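# Load a staple stick onto an open stapler's rail

## Task

Pick up one stick of staples from the tray and seat it across the open stapler's rail with its legs pointing down, so it stays there without the robot holding it. The stapler must end up upright and flat, resting directly on the table. Afterwards release the stick and move the grippers away.

## Robot and tools

Robot: two arms, left_arm (base near x -0.011, y +0.235) and right_arm (base near x -0.025, y -0.227), each with a two-finger gripper. The names are labels only and do not match image sides. Scene frame: origin on the table top midway between the arms, +z up, +x out over the table, left_arm on the +y side. Joint ranges (rad), base to gripper: waist -2.618..3.054, shoulder 0..3.142, elbow 0..3.142, wrist pitch -1.571..1.571, wrist yaw -1.571..1.571, wrist roll -2.094..2.094. Gripper frame: fingers extend along its +z, close along its y. The reported end_effector_position is the point between the pads, about 1 cm short of the fingertips.

Row layout (used by both motion tools): 14 numbers, each in [-1, 1]. First seven are left_arm: dx, dy, dz, rx, ry, rz, opening; next seven are right_arm in the same order. Always give all 14 even if one arm is idle. dx..rz are an offset (not a pose) expressed in that gripper's own axes; 1.0 equals 0.6 m of travel or 180 degrees; rx, ry, rz form a single rotation vector. Opening is absolute, not an offset: +1 fully open (0.093 m), -1 closed.

execute_actions(actions): a list of actions, each a table of up to 15 rows; each row lasts one control step (1/30 s), and a short table repeats its final row to fill 15 steps. Every row in an action is measured from the gripper's measured pose when that action began (for the first action of a call, the last pose a result reported), not from the previous row. An empty list just returns state and images.

move(target, speed, blocking): target is one 14-number row, offsets taken from the pose in the latest result showing one. Each gripper goes in a straight line toward its target, turning the short way; all arms finish together, over 0.5 to 10 s (cut off at 10 s). speed is m/s, 0.002 to 0.5, default 0.25; rotation rate up to twice that in rad/s. Paths ignore obstacles and the other arm; grippers lag, drift and can overshoot the speed, notably with a near-straight arm. Faster contact and targets placed deeper past contact press harder. The opening is sent when the move starts. blocking=false returns after 0.5 s while motion continues; you must then wait or stop before any further action or move. The result adds a move: line (done, off_target, moving, held, fault) plus limits: paced means the sent pose was clipped; held means some steps were blocked, after which the arm may surge quickly. Per-gripper distance to target is also given.

wait(seconds): 0 to 10; arms keep their last command, a running move continues, returns early when it ends. stop(): brakes a running move (needs stopping distance; fingers keep moving). zoom_image(camera, region): region [x0, y0, x1, y1] in image pixels, at most 504x504, from cam_head_left, cam_head_right, cam_high, cam_low, cam_left_wrist or cam_right_wrist. read_manual(section): only "licences"; moves nothing. finished_scene(scene): ends the scene by number; irreversible, so only call once the goal holds on its own.

Controller behavior: each step the commanded pose is limited to 70 mm and 16 degrees from the measured pose, then solved by damped IK, favoring position over orientation. After an action an arm continues at most to its last clipped pose, so large offsets need several actions. Friction can leave the gripper up to about 31 mm off, and tiny commands may not move it. Elbows stop just shy of straight. To hold an arm still, send the offset back to its desired pose in the first call of a reply, zeros after that, with its correct opening every time. Between replies the robot keeps its last command.

Results: a state line per arm with position (m) and quat_wxyz in the scene frame (less accurate at long reach); Hand target lines (where the controller is driving); pose unreachable lines (clearance check altered or blocked that arm); grip_measured (motor position on the opening scale); Joint positions ending with finger gap in metres (zero-clamped, true gap only when unobstructed); joint torques (offset, noisy); per-step positions with HELD marks for actions; FAULT, MOTOR HOT (75 °C) and OVER-TEMPERATURE FAULT lines (90 °C pauses the arm for 10 s; 100 °C makes it go limp and fall). Camera calibration (K, distortion, world-to-camera transforms) is supplied; wrist camera poses follow the joints; expect small errors.

Gripping: pads meet near -0.94 on the grip scale; each mm of object width adds about 0.0208; each gripper has its own fixed offset up to about 0.02. Commanding below the contact reading squeezes harder, up to roughly 50 to 62 N per pad (less for parts under about 5 mm thick). Keep sending the same closing number to keep a hold.

Avoid: knocking anything off the table, dropping or slamming parts, hard pushes, arms striking each other, long heavy holds that heat motors. Occasional external tugs on held parts or pushes on loose objects may happen.

Each tool is called after "Request:" by a JSON object that holds its "name" and its "arguments", one argument or row to a line.

## Session

Request:
{"name": "execute_actions", "arguments": {
  "actions": []
}}

Scene clock: 0.00 s.
left_arm: end_effector_position=(+0.2237, +0.5378, +0.1867) grip_measured=+0.985 end_effector_quat_wxyz=(-0.276, +0.689, -0.557, -0.371) | right_arm: end_effector_position=(+0.0320, -0.5534, +0.2940) grip_measured=+0.989 end_effector_quat_wxyz=(+0.727, +0.584, +0.281, +0.228)
Joint positions: left_arm=[ 0.441  1.635  1.29  -0.815 -0.898 -1.022  0.092] | right_arm=[-1.949  1.166  0.47   0.997 -1.003  1.682  0.093]
Joint velocities: left_arm=[-0.002 -0.022 -0.007 -0.037  0.037 -0.007  0.001] | right_arm=[ 0.002  0.012 -0.012 -0.051 -0.037 -0.051  0.   ]
Joint torques (N m, as the arm reports them, + toward a larger angle): no reading
Motor temperatures (°C, as the motors report them): left_arm=[23 24 22 21 24 23] | right_arm=[24 21 25 24 25 24]
Hand target (left_arm): +0.224, +0.538, +0.187; -0.276, +0.689, -0.557, -0.371
Hand target (right_arm): +0.032, -0.553, +0.294; +0.727, +0.584, +0.281, +0.228

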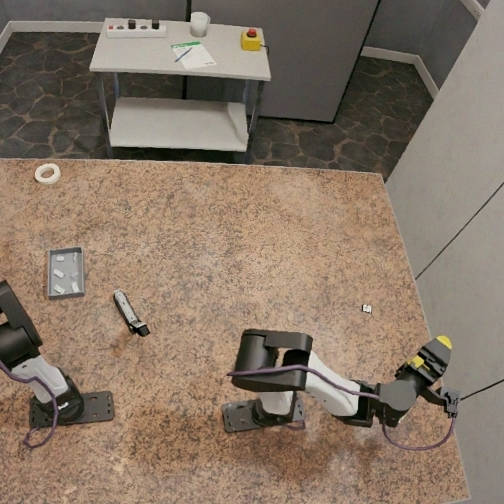

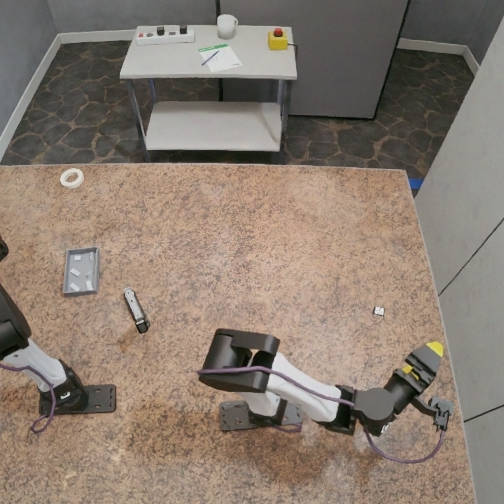

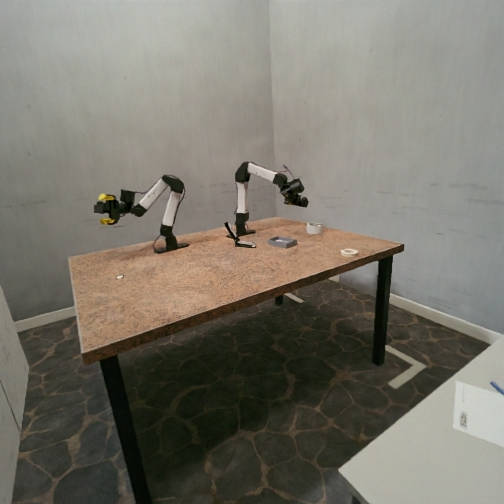

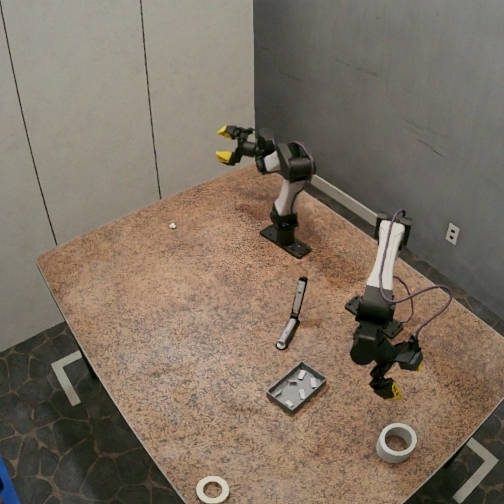

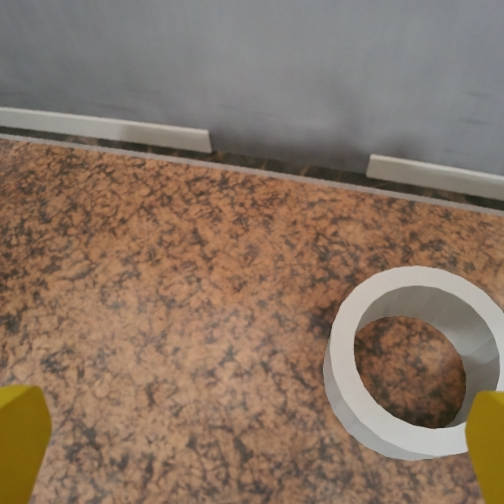

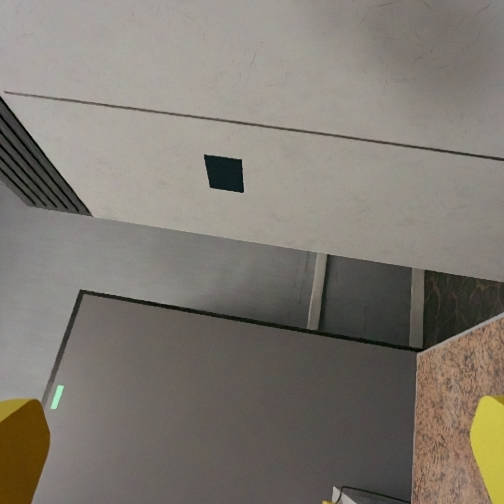

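Request:
{"name": "zoom_image", "arguments": {
  "camera": "cam_head_left",
  "region": [30, 235, 170, 345]
}}

Request:
{"name": "zoom_image", "arguments": {
  "camera": "cam_head_right",
  "region": [40, 235, 180, 345]
}}

Request:
{"name": "zoom_image", "arguments": {
  "camera": "cam_low",
  "region": [250, 260, 350, 420]
}}

Request:
{"name": "zoom_image", "arguments": {
  "camera": "cam_high",
  "region": [200, 210, 320, 270]
}}

Region (30, 235, 170, 345) of cam_head_left's 504x504 image, scaled by 3.600, with more detail than that image has; it fills the top 396 rows of this view, and the rest is white.

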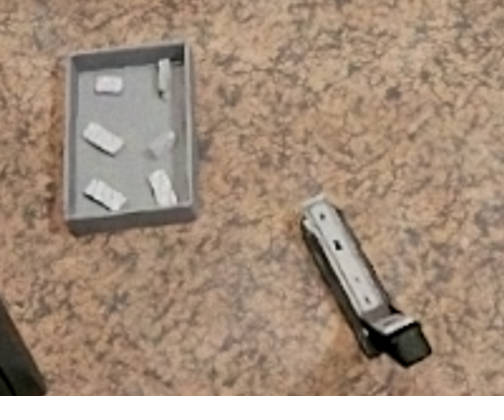

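Region (40, 235, 180, 345) of cam_head_right's 504x504 image, scaled by 3.600, with more detail than that image has; it fills the top 396 rows of this view, and the rest is white.

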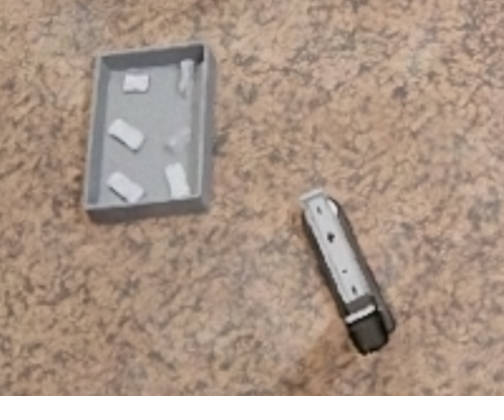

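Region (250, 260, 350, 420) of cam_low's 504x504 image, scaled by 3.150, with more detail than that image has; it fills the left 315 columns of this view, and the rest is white.

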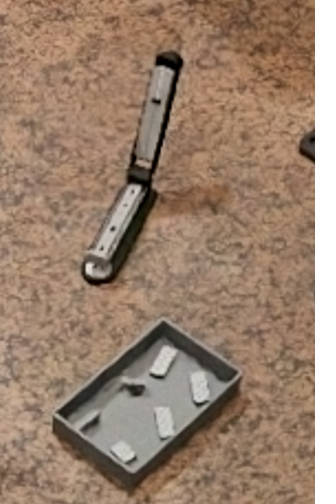

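Region (200, 210, 320, 270) of cam_high's 504x504 image, scaled by 4.200, with more detail than that image has.

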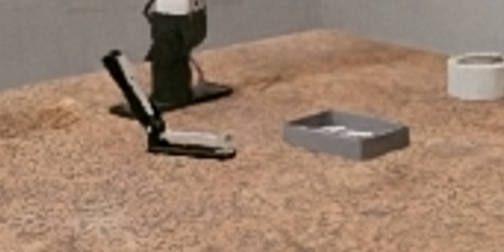

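Request:
{"name": "move", "arguments": {
  "target": [0.3245,-0.021,-0.358,0.279,0.207,0.518,0.3,0,0,0,0,0,0,1],
  "speed": 0.4
}}

Scene clock: 49.57 s.
left_arm: end_effector_position=(+0.2965, +0.2627, +0.1473) grip_measured=+0.302 end_effector_quat_wxyz=(-0.001, -0.013, +1.000, -0.002) | right_arm: end_effector_position=(+0.0320, -0.5534, +0.2940) grip_measured=+0.989 end_effector_quat_wxyz=(+0.727, +0.584, +0.281, +0.228)
Joint positions: left_arm=[-0.029  1.713  1.532 -1.393  0.004  0.065  0.06 ] | right_arm=[-1.949  1.166  0.47   0.997 -1.003  1.682  0.093]
Joint velocities: left_arm=[-0.007 -0.007 -0.007  0.007  0.037  0.037 -0.   ] | right_arm=[ 0.002 -0.017  0.002 -0.022 -0.022 -0.037 -0.001]
Joint torques (N m, as the arm reports them, + toward a larger angle): left_arm=[-0.63 -8.2   8.92  0.25  0.06  0.11] | right_arm=[-0.41 -3.06  8.39  1.63  0.28 -0.04]
Motor temperatures (°C, as the motors report them): left_arm=[23 31 27 23 24 23] | right_arm=[24 23 33 31 25 24]
Hand target (left_arm): +0.299, +0.259, +0.149; -0.001, -0.002, +1.000, -0.006
Hand target (right_arm): +0.032, -0.553, +0.294; +0.727, +0.584, +0.281, +0.228
Off the commanded pose (left_arm): 0.005 m, 2 deg.
Off the commanded pose (right_arm): 0.000 m, 0 deg.
move: done
camera_calibration (this result's frames):
cam_left_wrist: T_world_to_cam=[[0.039933, -0.999199, -0.0026238, 0.246338], [-0.897939, -0.0370378, 0.438559, 0.250756], [-0.438305, -0.015157, -0.898699, 0.35199], [0, 0, 0, 1]] pos_world=[0.369605, 0.260763, 0.207008]

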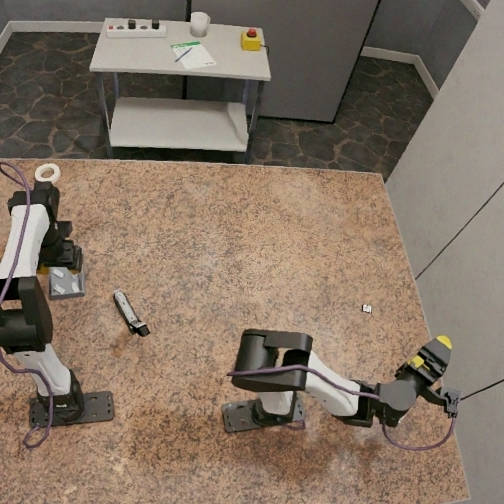

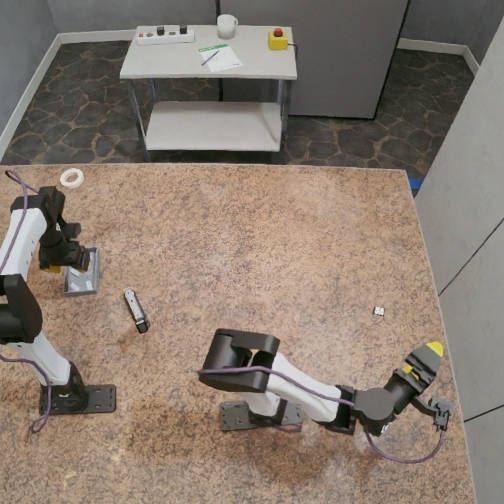

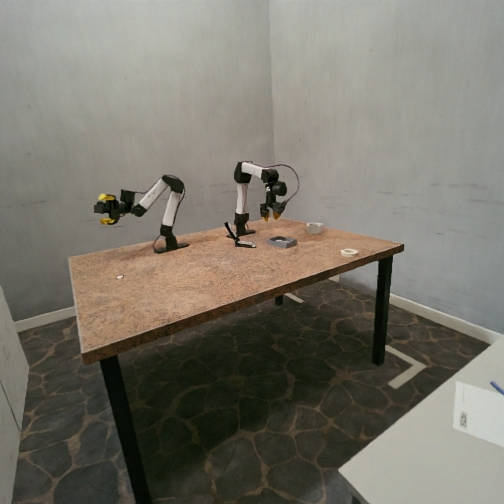

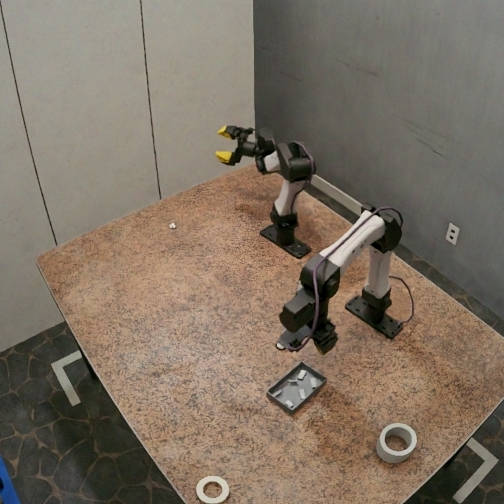

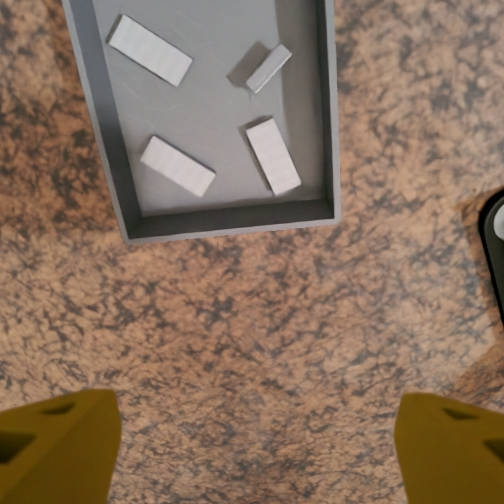

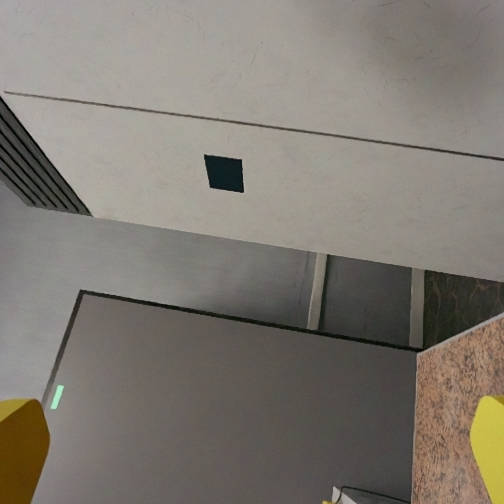

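Request:
{"name": "move", "arguments": {
  "target": [-0.045,-0.021,0.135,0,0,-0.128,-0.44,0,0,0,0,0,0,1]
}}

Scene clock: 68.27 s.
left_arm: end_effector_position=(+0.3241, +0.2545, +0.0703) grip_measured=-0.438 end_effector_quat_wxyz=(+0.001, -0.212, +0.977, -0.002) | right_arm: end_effector_position=(+0.0320, -0.5534, +0.2940) grip_measured=+0.989 end_effector_quat_wxyz=(+0.727, +0.584, +0.281, +0.228)
Joint positions: left_arm=[-0.06   1.835  1.372 -1.106  0.004 -0.368  0.024] | right_arm=[-1.949  1.166  0.47   0.997 -1.003  1.682  0.093]
Joint velocities: left_arm=[-0.007 -0.022 -0.002 -0.022  0.022  0.022  0.   ] | right_arm=[-0.007  0.007 -0.002  0.037 -0.007  0.066 -0.   ]
Joint torques (N m, as the arm reports them, + toward a larger angle): left_arm=[-0.89 -9.82  5.89  0.43 -0.03 -0.04] | right_arm=[-0.28 -3.07  8.27  1.65  0.25 -0.03]
Motor temperatures (°C, as the motors report them): left_arm=[23 31 29 22 24 23] | right_arm=[24 23 34 32 25 24]
Hand target (left_arm): +0.323, +0.250, +0.066; -0.002, -0.212, +0.977, -0.002
Hand target (right_arm): +0.032, -0.553, +0.294; +0.727, +0.584, +0.281, +0.228
Off the commanded pose (left_arm): 0.006 m, 0 deg.
Off the commanded pose (right_arm): 0.000 m, 0 deg.
move: done
camera_calibration (this result's frames):
cam_left_wrist: T_world_to_cam=[[0.427425, -0.90405, -0.00139184, 0.0869817], [-0.8137, -0.385378, 0.435174, 0.370578], [-0.393955, -0.184872, -0.900345, 0.323799], [0, 0, 0, 1]] pos_world=[0.391923, 0.28131, 0.130386]

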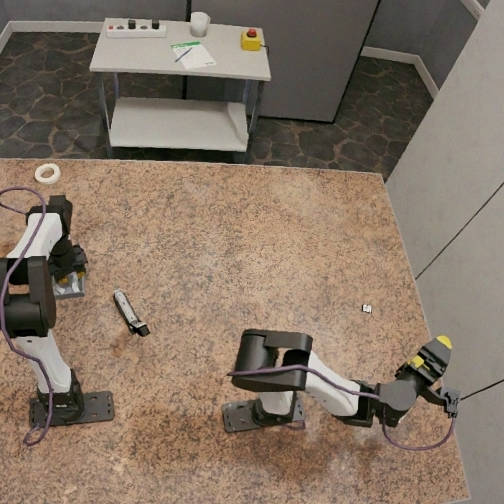

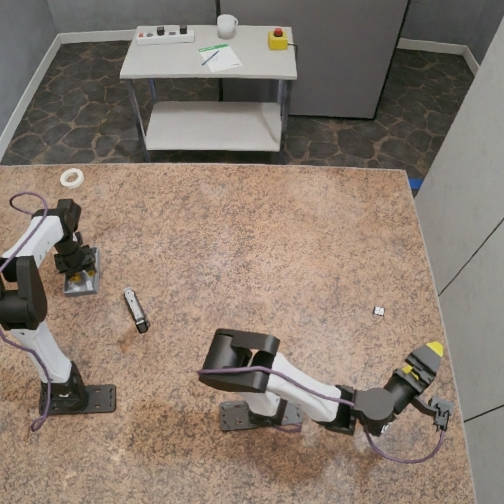

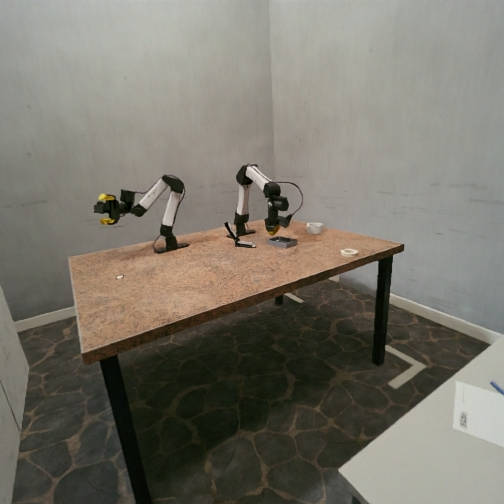

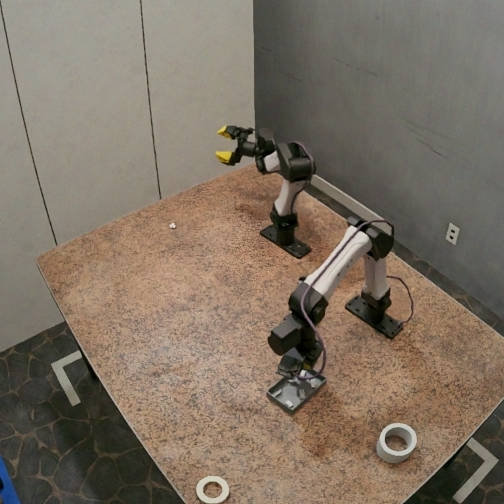

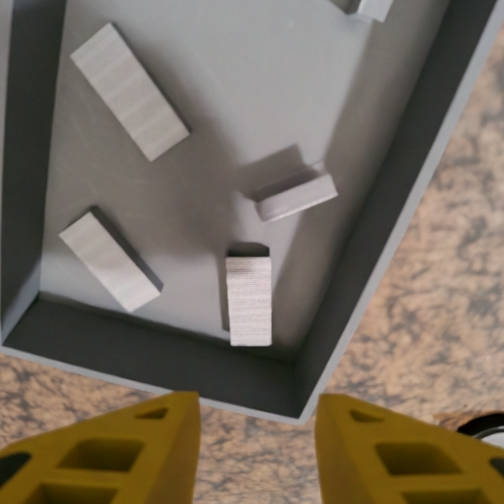

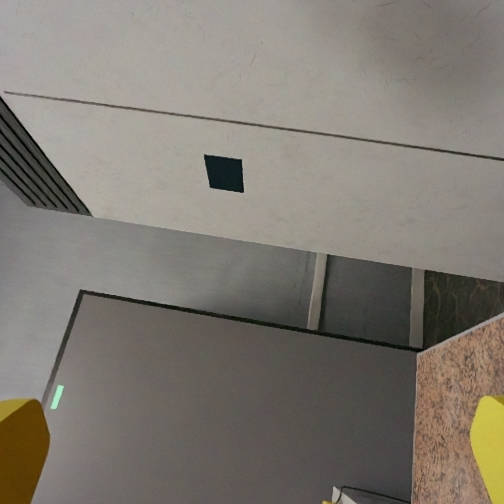

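Request:
{"name": "move", "arguments": {
  "target": [0.005,0.002,0.075,0,0,0,-0.44,0,0,0,0,0,0,1],
  "speed": 0.1
}}

Scene clock: 82.87 s.
left_arm: end_effector_position=(+0.3197, +0.2541, +0.0365) grip_measured=-0.438 end_effector_quat_wxyz=(-0.000, -0.213, +0.977, -0.003) | right_arm: end_effector_position=(+0.0320, -0.5534, +0.2940) grip_measured=+0.989 end_effector_quat_wxyz=(+0.727, +0.584, +0.281, +0.228)
Joint positions: left_arm=[-0.06   1.857  1.261 -0.974  0.005 -0.37   0.024] | right_arm=[-1.949  1.166  0.47   0.997 -1.003  1.682  0.093]
Joint velocities: left_arm=[-0.002 -0.012  0.002 -0.007 -0.081 -0.081 -0.   ] | right_arm=[-0.007 -0.007 -0.022 -0.007 -0.022 -0.037 -0.   ]
Joint torques (N m, as the arm reports them, + toward a larger angle): left_arm=[ 0.22 -8.53  4.56  0.72 -0.03  0.08] | right_arm=[-0.31 -3.03  8.35  1.64  0.25 -0.01]
Motor temperatures (°C, as the motors report them): left_arm=[23 33 28 22 24 23] | right_arm=[24 23 35 33 25 24]
Hand target (left_arm): +0.321, +0.254, +0.026; +0.001, -0.212, +0.977, -0.002
Hand target (right_arm): +0.032, -0.553, +0.294; +0.727, +0.584, +0.281, +0.228
Off the commanded pose (left_arm): 0.011 m, 0 deg.
Off the commanded pose (right_arm): 0.000 m, 0 deg.
move: off_target (left_arm)
camera_calibration (this result's frames):
cam_left_wrist: T_world_to_cam=[[0.429145, -0.903235, -0.00139819, 0.087713], [-0.81215, -0.386545, 0.437031, 0.381292], [-0.395282, -0.186414, -0.899445, 0.2923], [0, 0, 0, 1]] pos_world=[0.387566, 0.281101, 0.0963942]

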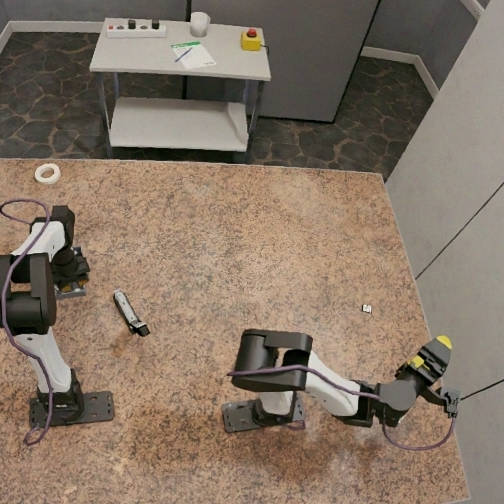

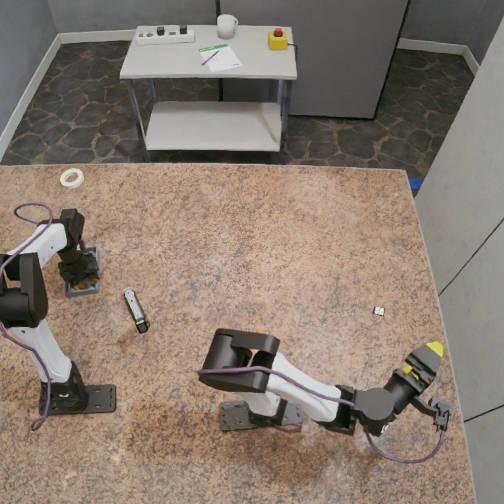

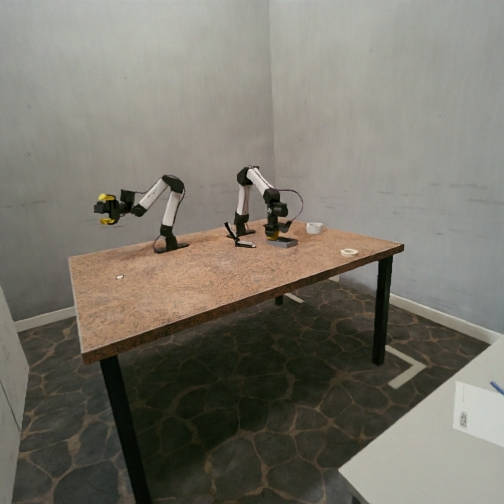

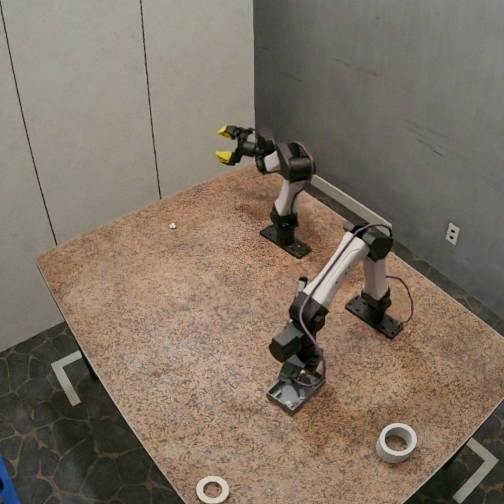

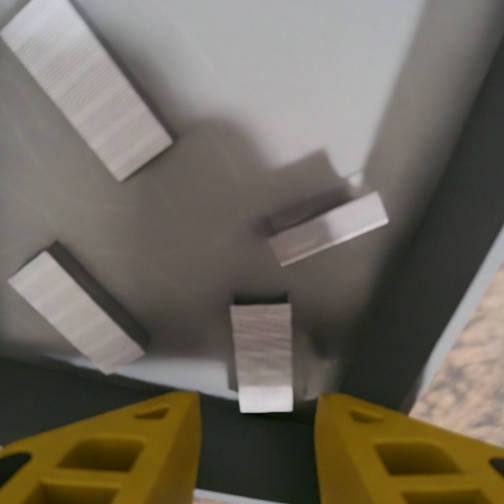

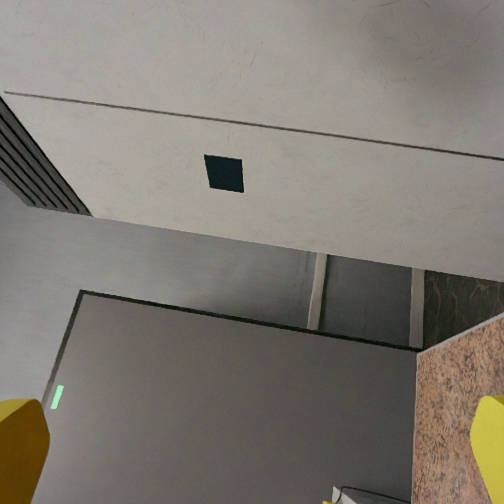

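Request:
{"name": "move", "arguments": {
  "target": [-0.006,0,0.043,0,0,0,-0.44,0,0,0,0,0,0,1],
  "speed": 0.05
}}

Scene clock: 94.57 s.
left_arm: end_effector_position=(+0.3197, +0.2537, +0.0352) grip_measured=-0.438 end_effector_quat_wxyz=(+0.001, -0.213, +0.977, -0.004) | right_arm: end_effector_position=(+0.0320, -0.5534, +0.2940) grip_measured=+0.989 end_effector_quat_wxyz=(+0.727, +0.584, +0.281, +0.228)
Joint positions: left_arm=[-0.06   1.857  1.255 -0.967  0.007 -0.37   0.024] | right_arm=[-1.949  1.166  0.47   0.997 -1.003  1.682  0.093]
Joint velocities: left_arm=[ 0.007 -0.007 -0.007 -0.051 -0.022 -0.007  0.001] | right_arm=[ 0.012 -0.012 -0.007 -0.037 -0.007 -0.066 -0.001]
Joint torques (N m, as the arm reports them, + toward a larger angle): left_arm=[ 0.46 -5.92  2.99  1.09 -0.04  0.07] | right_arm=[-0.23 -3.12  8.24  1.61  0.25 -0.04]
Motor temperatures (°C, as the motors report them): left_arm=[23 33 28 23 24 23] | right_arm=[24 23 35 34 25 24]
Hand target (left_arm): +0.321, +0.255, +0.012; -0.001, -0.213, +0.977, -0.002
Hand target (right_arm): +0.032, -0.553, +0.294; +0.727, +0.584, +0.281, +0.228
Off the commanded pose (left_arm): 0.025 m, 0 deg.
Off the commanded pose (right_arm): 0.000 m, 0 deg.
move: off_target (left_arm)
camera_calibration (this result's frames):
cam_left_wrist: T_world_to_cam=[[0.428797, -0.9034, 0.00143894, 0.0874109], [-0.81319, -0.385284, 0.436209, 0.381745], [-0.393517, -0.188215, -0.899844, 0.291008], [0, 0, 0, 1]] pos_world=[0.387466, 0.280819, 0.0952156]

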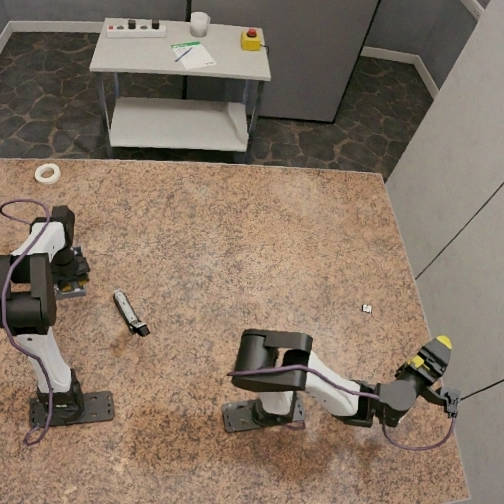

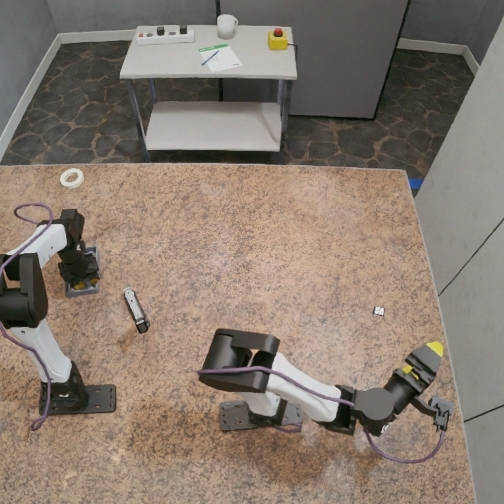

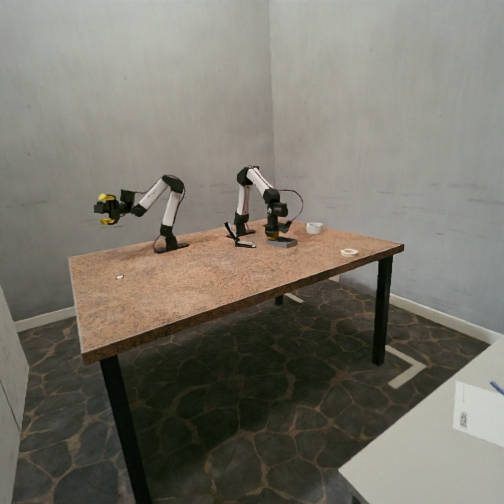

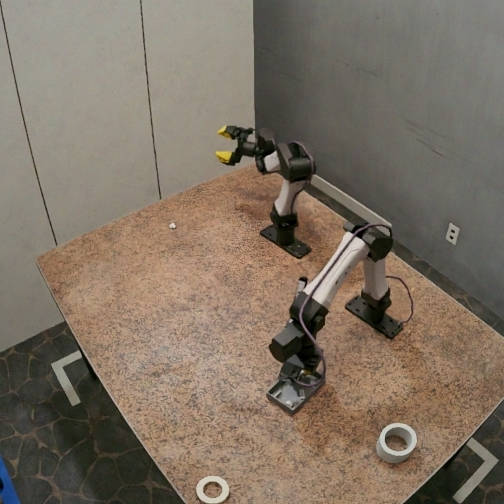

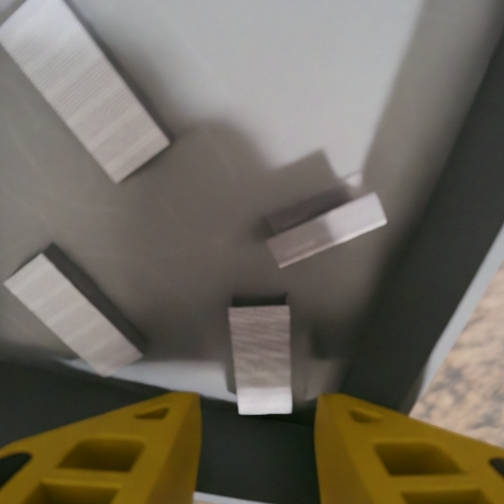

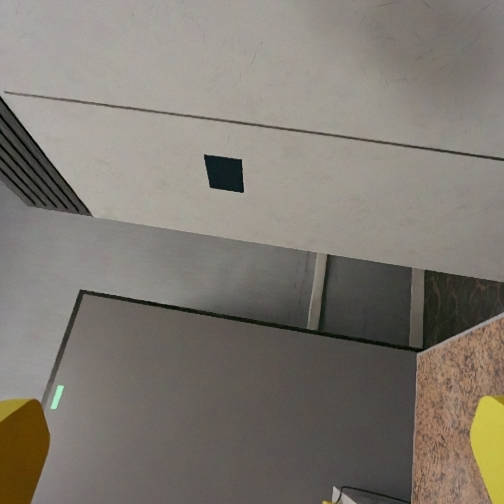

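Request:
{"name": "move", "arguments": {
  "target": [0,0,-0.06,0,0,0,-0.5,0,0,0,0,0,0,1]
}}

Request:
{"name": "move", "arguments": {
  "target": [-0.111,0.047,0,0,0,-0.194,-0.5,0,0,0,0,0,0,1]
}}

Scene clock: 121.60 s.
left_arm: end_effector_position=(+0.3171, +0.2535, +0.0647) grip_measured=-0.498 end_effector_quat_wxyz=(-0.007, -0.213, +0.977, -0.003) | right_arm: end_effector_position=(+0.0320, -0.5534, +0.2940) grip_measured=+0.989 end_effector_quat_wxyz=(+0.727, +0.584, +0.281, +0.228)
Joint positions: left_arm=[-0.06   1.827  1.339 -1.095  0.008 -0.369  0.021] | right_arm=[-1.949  1.166  0.47   0.997 -1.003  1.682  0.093]
Joint velocities: left_arm=[ 0.017 -0.002 -0.012  0.022 -0.037  0.007  0.   ] | right_arm=[-0.017  0.017 -0.017 -0.007 -0.051 -0.037  0.   ]
Joint torques (N m, as the arm reports them, + toward a larger angle): left_arm=[  0.23 -11.07   8.39   0.2    0.     0.04] | right_arm=[-0.39 -3.1   8.46  1.66  0.25 -0.03]
Motor temperatures (°C, as the motors report them): left_arm=[23 31 26 24 24 23] | right_arm=[24 23 36 35 25 24]
Hand target (left_arm): +0.320, +0.254, +0.071; +0.000, -0.213, +0.977, -0.004
Hand target (right_arm): +0.032, -0.553, +0.294; +0.727, +0.584, +0.281, +0.228
Off the commanded pose (left_arm): 0.007 m, 1 deg.
Off the commanded pose (right_arm): 0.000 m, 0 deg.
move: done
camera_calibration (this result's frames):
cam_left_wrist: T_world_to_cam=[[0.428437, -0.903564, -0.00377387, 0.0888074], [-0.806776, -0.384417, 0.448705, 0.363558], [-0.406884, -0.189197, -0.893672, 0.320535], [0, 0, 0, 1]] pos_world=[0.385682, 0.280645, 0.123659]

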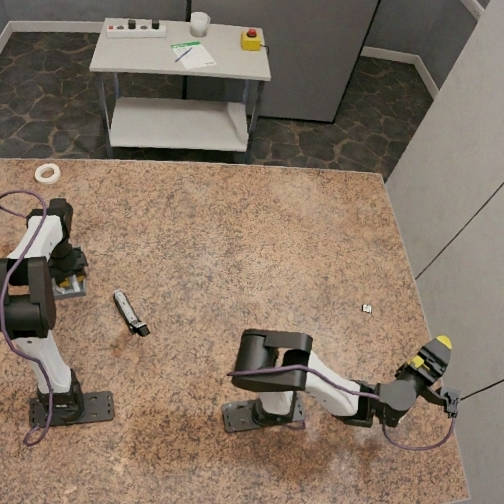

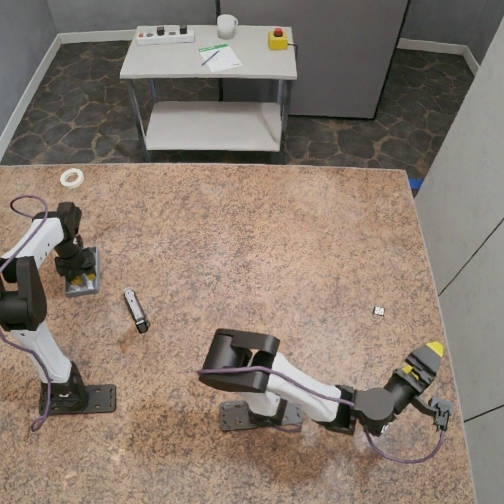

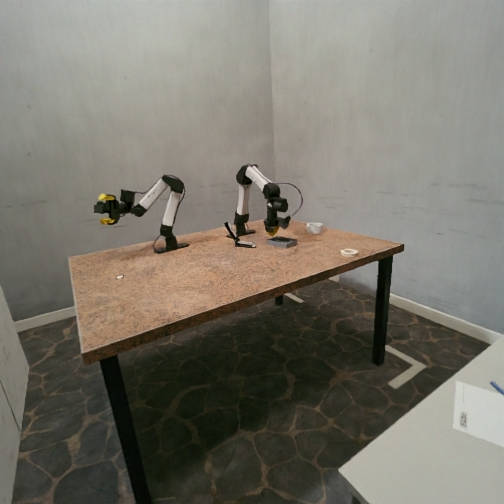

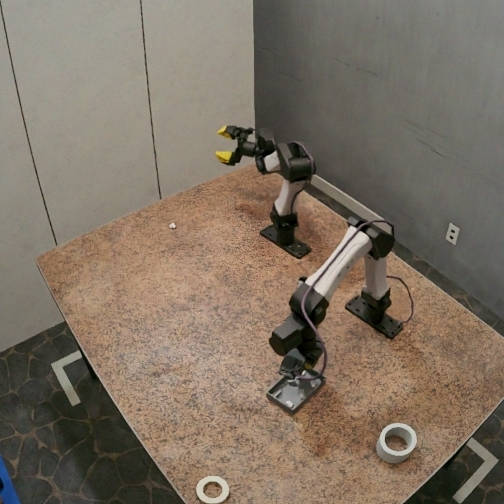

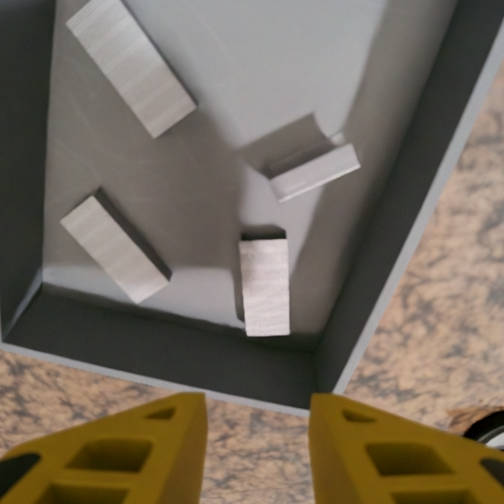

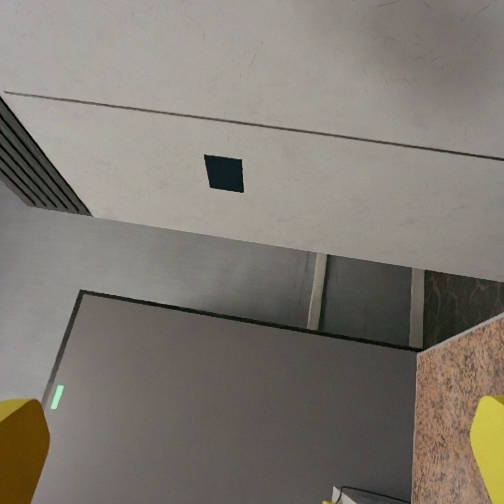

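Scene clock: 123.37 s.
left_arm: end_effector_position=(+0.3645, +0.3023, +0.0624) grip_measured=-0.498 end_effector_quat_wxyz=(-0.006, -0.487, +0.874, -0.002) | right_arm: end_effector_position=(+0.0320, -0.5534, +0.2940) grip_measured=+0.989 end_effector_quat_wxyz=(+0.727, +0.584, +0.281, +0.228)
Joint positions: left_arm=[ 0.061  2.024  1.601 -1.158  0.008 -0.837  0.021] | right_arm=[-1.949  1.166  0.47   0.997 -1.003  1.682  0.093]
Joint velocities: left_arm=[ 0.002  0.007 -0.007  0.037 -0.066 -0.051  0.   ] | right_arm=[ 0.007 -0.017 -0.007 -0.037 -0.051  0.007 -0.001]
Joint torques (N m, as the arm reports them, + toward a larger angle): left_arm=[  0.96 -11.27   8.72   0.2   -0.08  -0.03] | right_arm=[-0.45 -2.97  8.34  1.62  0.23 -0.05]
Motor temperatures (°C, as the motors report them): left_arm=[23 32 26 24 24 23] | right_arm=[24 24 36 35 25 24]
Hand target (left_arm): +0.366, +0.307, +0.063; -0.006, -0.496, +0.868, +0.000
Hand target (right_arm): +0.032, -0.553, +0.294; +0.727, +0.584, +0.281, +0.228
Off the commanded pose (left_arm): 0.005 m, 1 deg.
Off the commanded pose (right_arm): 0.000 m, 0 deg.
move: done
camera_calibration (this result's frames):
cam_left_wrist: T_world_to_cam=[[0.857565, -0.514295, -0.00907632, -0.161224], [-0.456535, -0.769145, 0.447204, 0.410338], [-0.236976, -0.379363, -0.894386, 0.342562], [0, 0, 0, 1]] pos_world=[0.406772, 0.362648, 0.121414]

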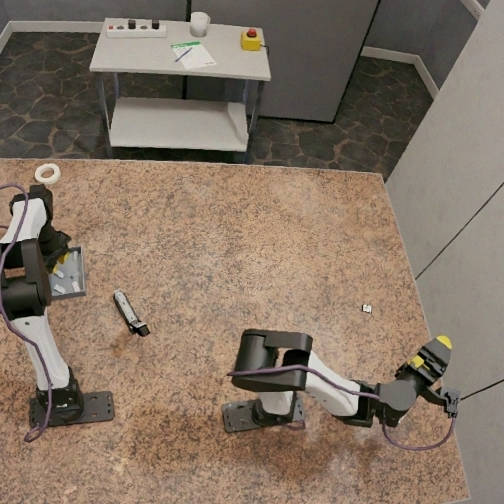

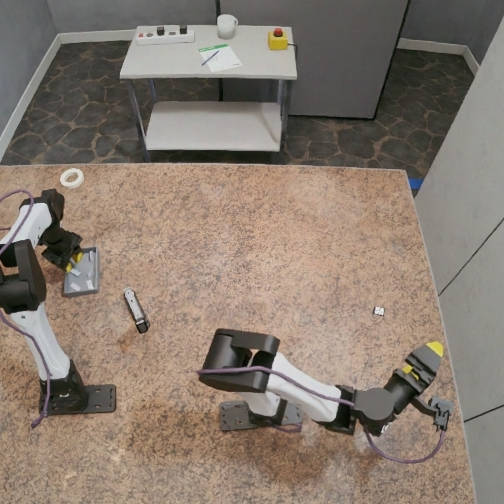

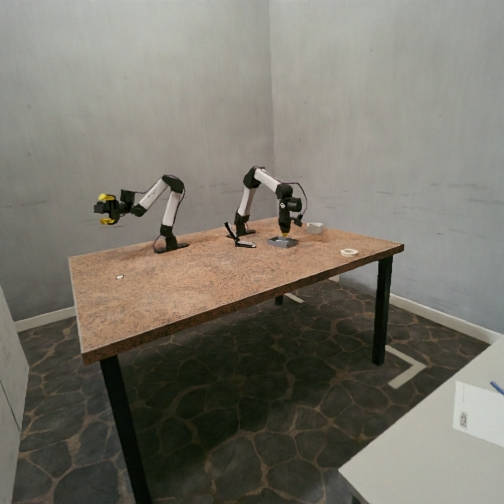

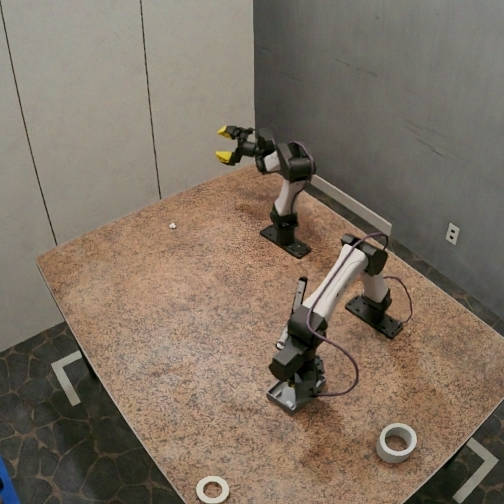

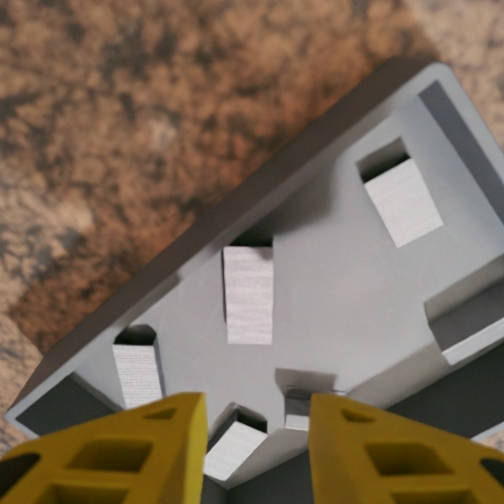

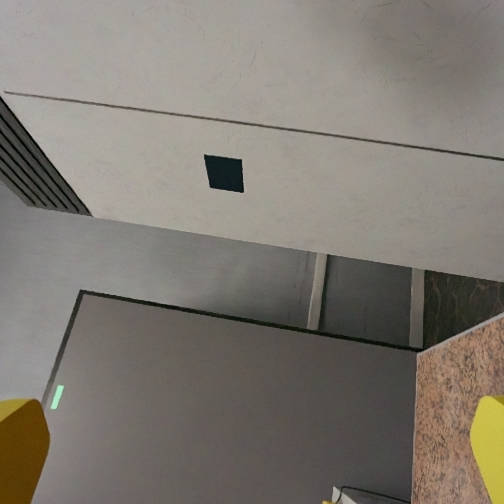

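Request:
{"name": "move", "arguments": {
  "target": [0.004,0.003,0.085,0,0,0,-0.52,0,0,0,0,0,0,1],
  "speed": 0.1
}}

Scene clock: 129.97 s.
left_arm: end_effector_position=(+0.3572, +0.3007, +0.0261) grip_measured=-0.518 end_effector_quat_wxyz=(-0.013, -0.487, +0.873, -0.000) | right_arm: end_effector_position=(+0.0320, -0.5534, +0.2940) grip_measured=+0.989 end_effector_quat_wxyz=(+0.727, +0.584, +0.281, +0.228)
Joint positions: left_arm=[ 0.06   2.045  1.482 -1.033  0.008 -0.839  0.02 ] | right_arm=[-1.949  1.166  0.47   0.997 -1.003  1.682  0.093]
Joint velocities: left_arm=[-0.007 -0.032  0.002  0.066 -0.022  0.095  0.001] | right_arm=[-0.007 -0.012 -0.012  0.066 -0.007  0.007 -0.   ]
Joint torques (N m, as the arm reports them, + toward a larger angle): left_arm=[  0.05 -10.35   3.9    0.82  -0.06   0.04] | right_arm=[-0.35 -2.92  8.28  1.66  0.25 -0.05]
Motor temperatures (°C, as the motors report them): left_arm=[23 33 27 23 24 23] | right_arm=[24 24 36 35 25 24]
Hand target (left_arm): +0.360, +0.301, +0.012; -0.007, -0.487, +0.874, -0.002
Hand target (right_arm): +0.032, -0.553, +0.294; +0.727, +0.584, +0.281, +0.228
Off the commanded pose (left_arm): 0.015 m, 1 deg.
Off the commanded pose (right_arm): 0.000 m, 0 deg.
move: off_target (left_arm)
camera_calibration (this result's frames):
cam_left_wrist: T_world_to_cam=[[0.858356, -0.512693, -0.0192345, -0.156643], [-0.448837, -0.768553, 0.455928, 0.418873], [-0.248534, -0.382716, -0.889809, 0.312784], [0, 0, 0, 1]] pos_world=[0.400199, 0.361324, 0.0843289]

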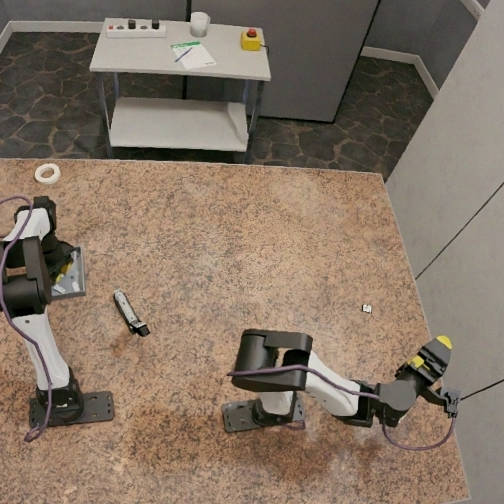

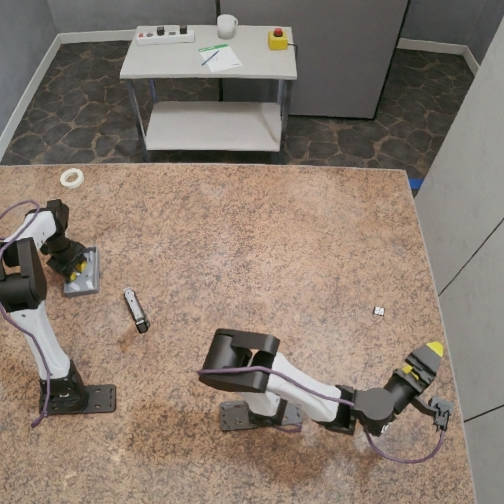

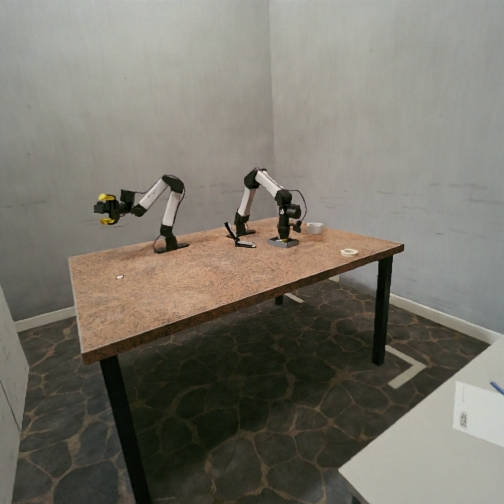

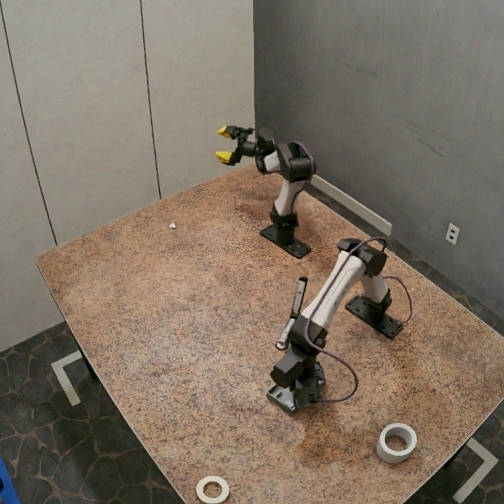

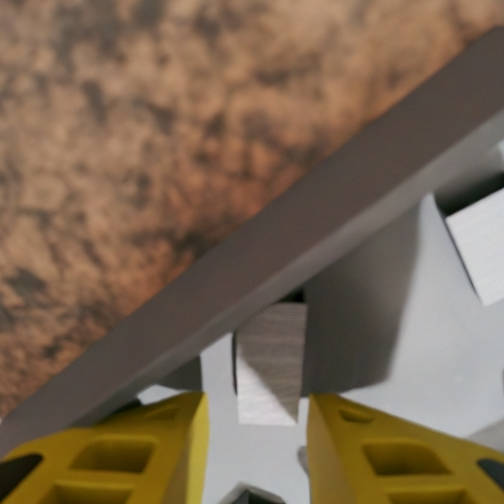

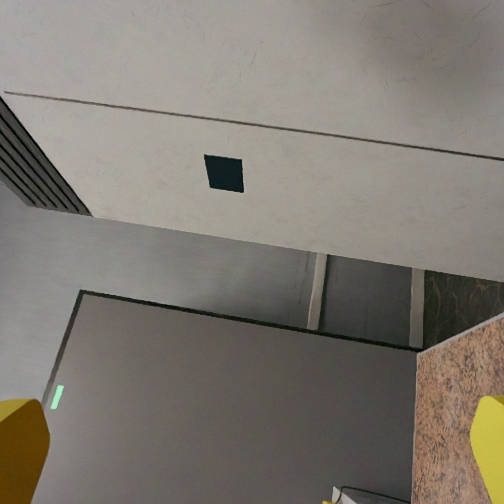

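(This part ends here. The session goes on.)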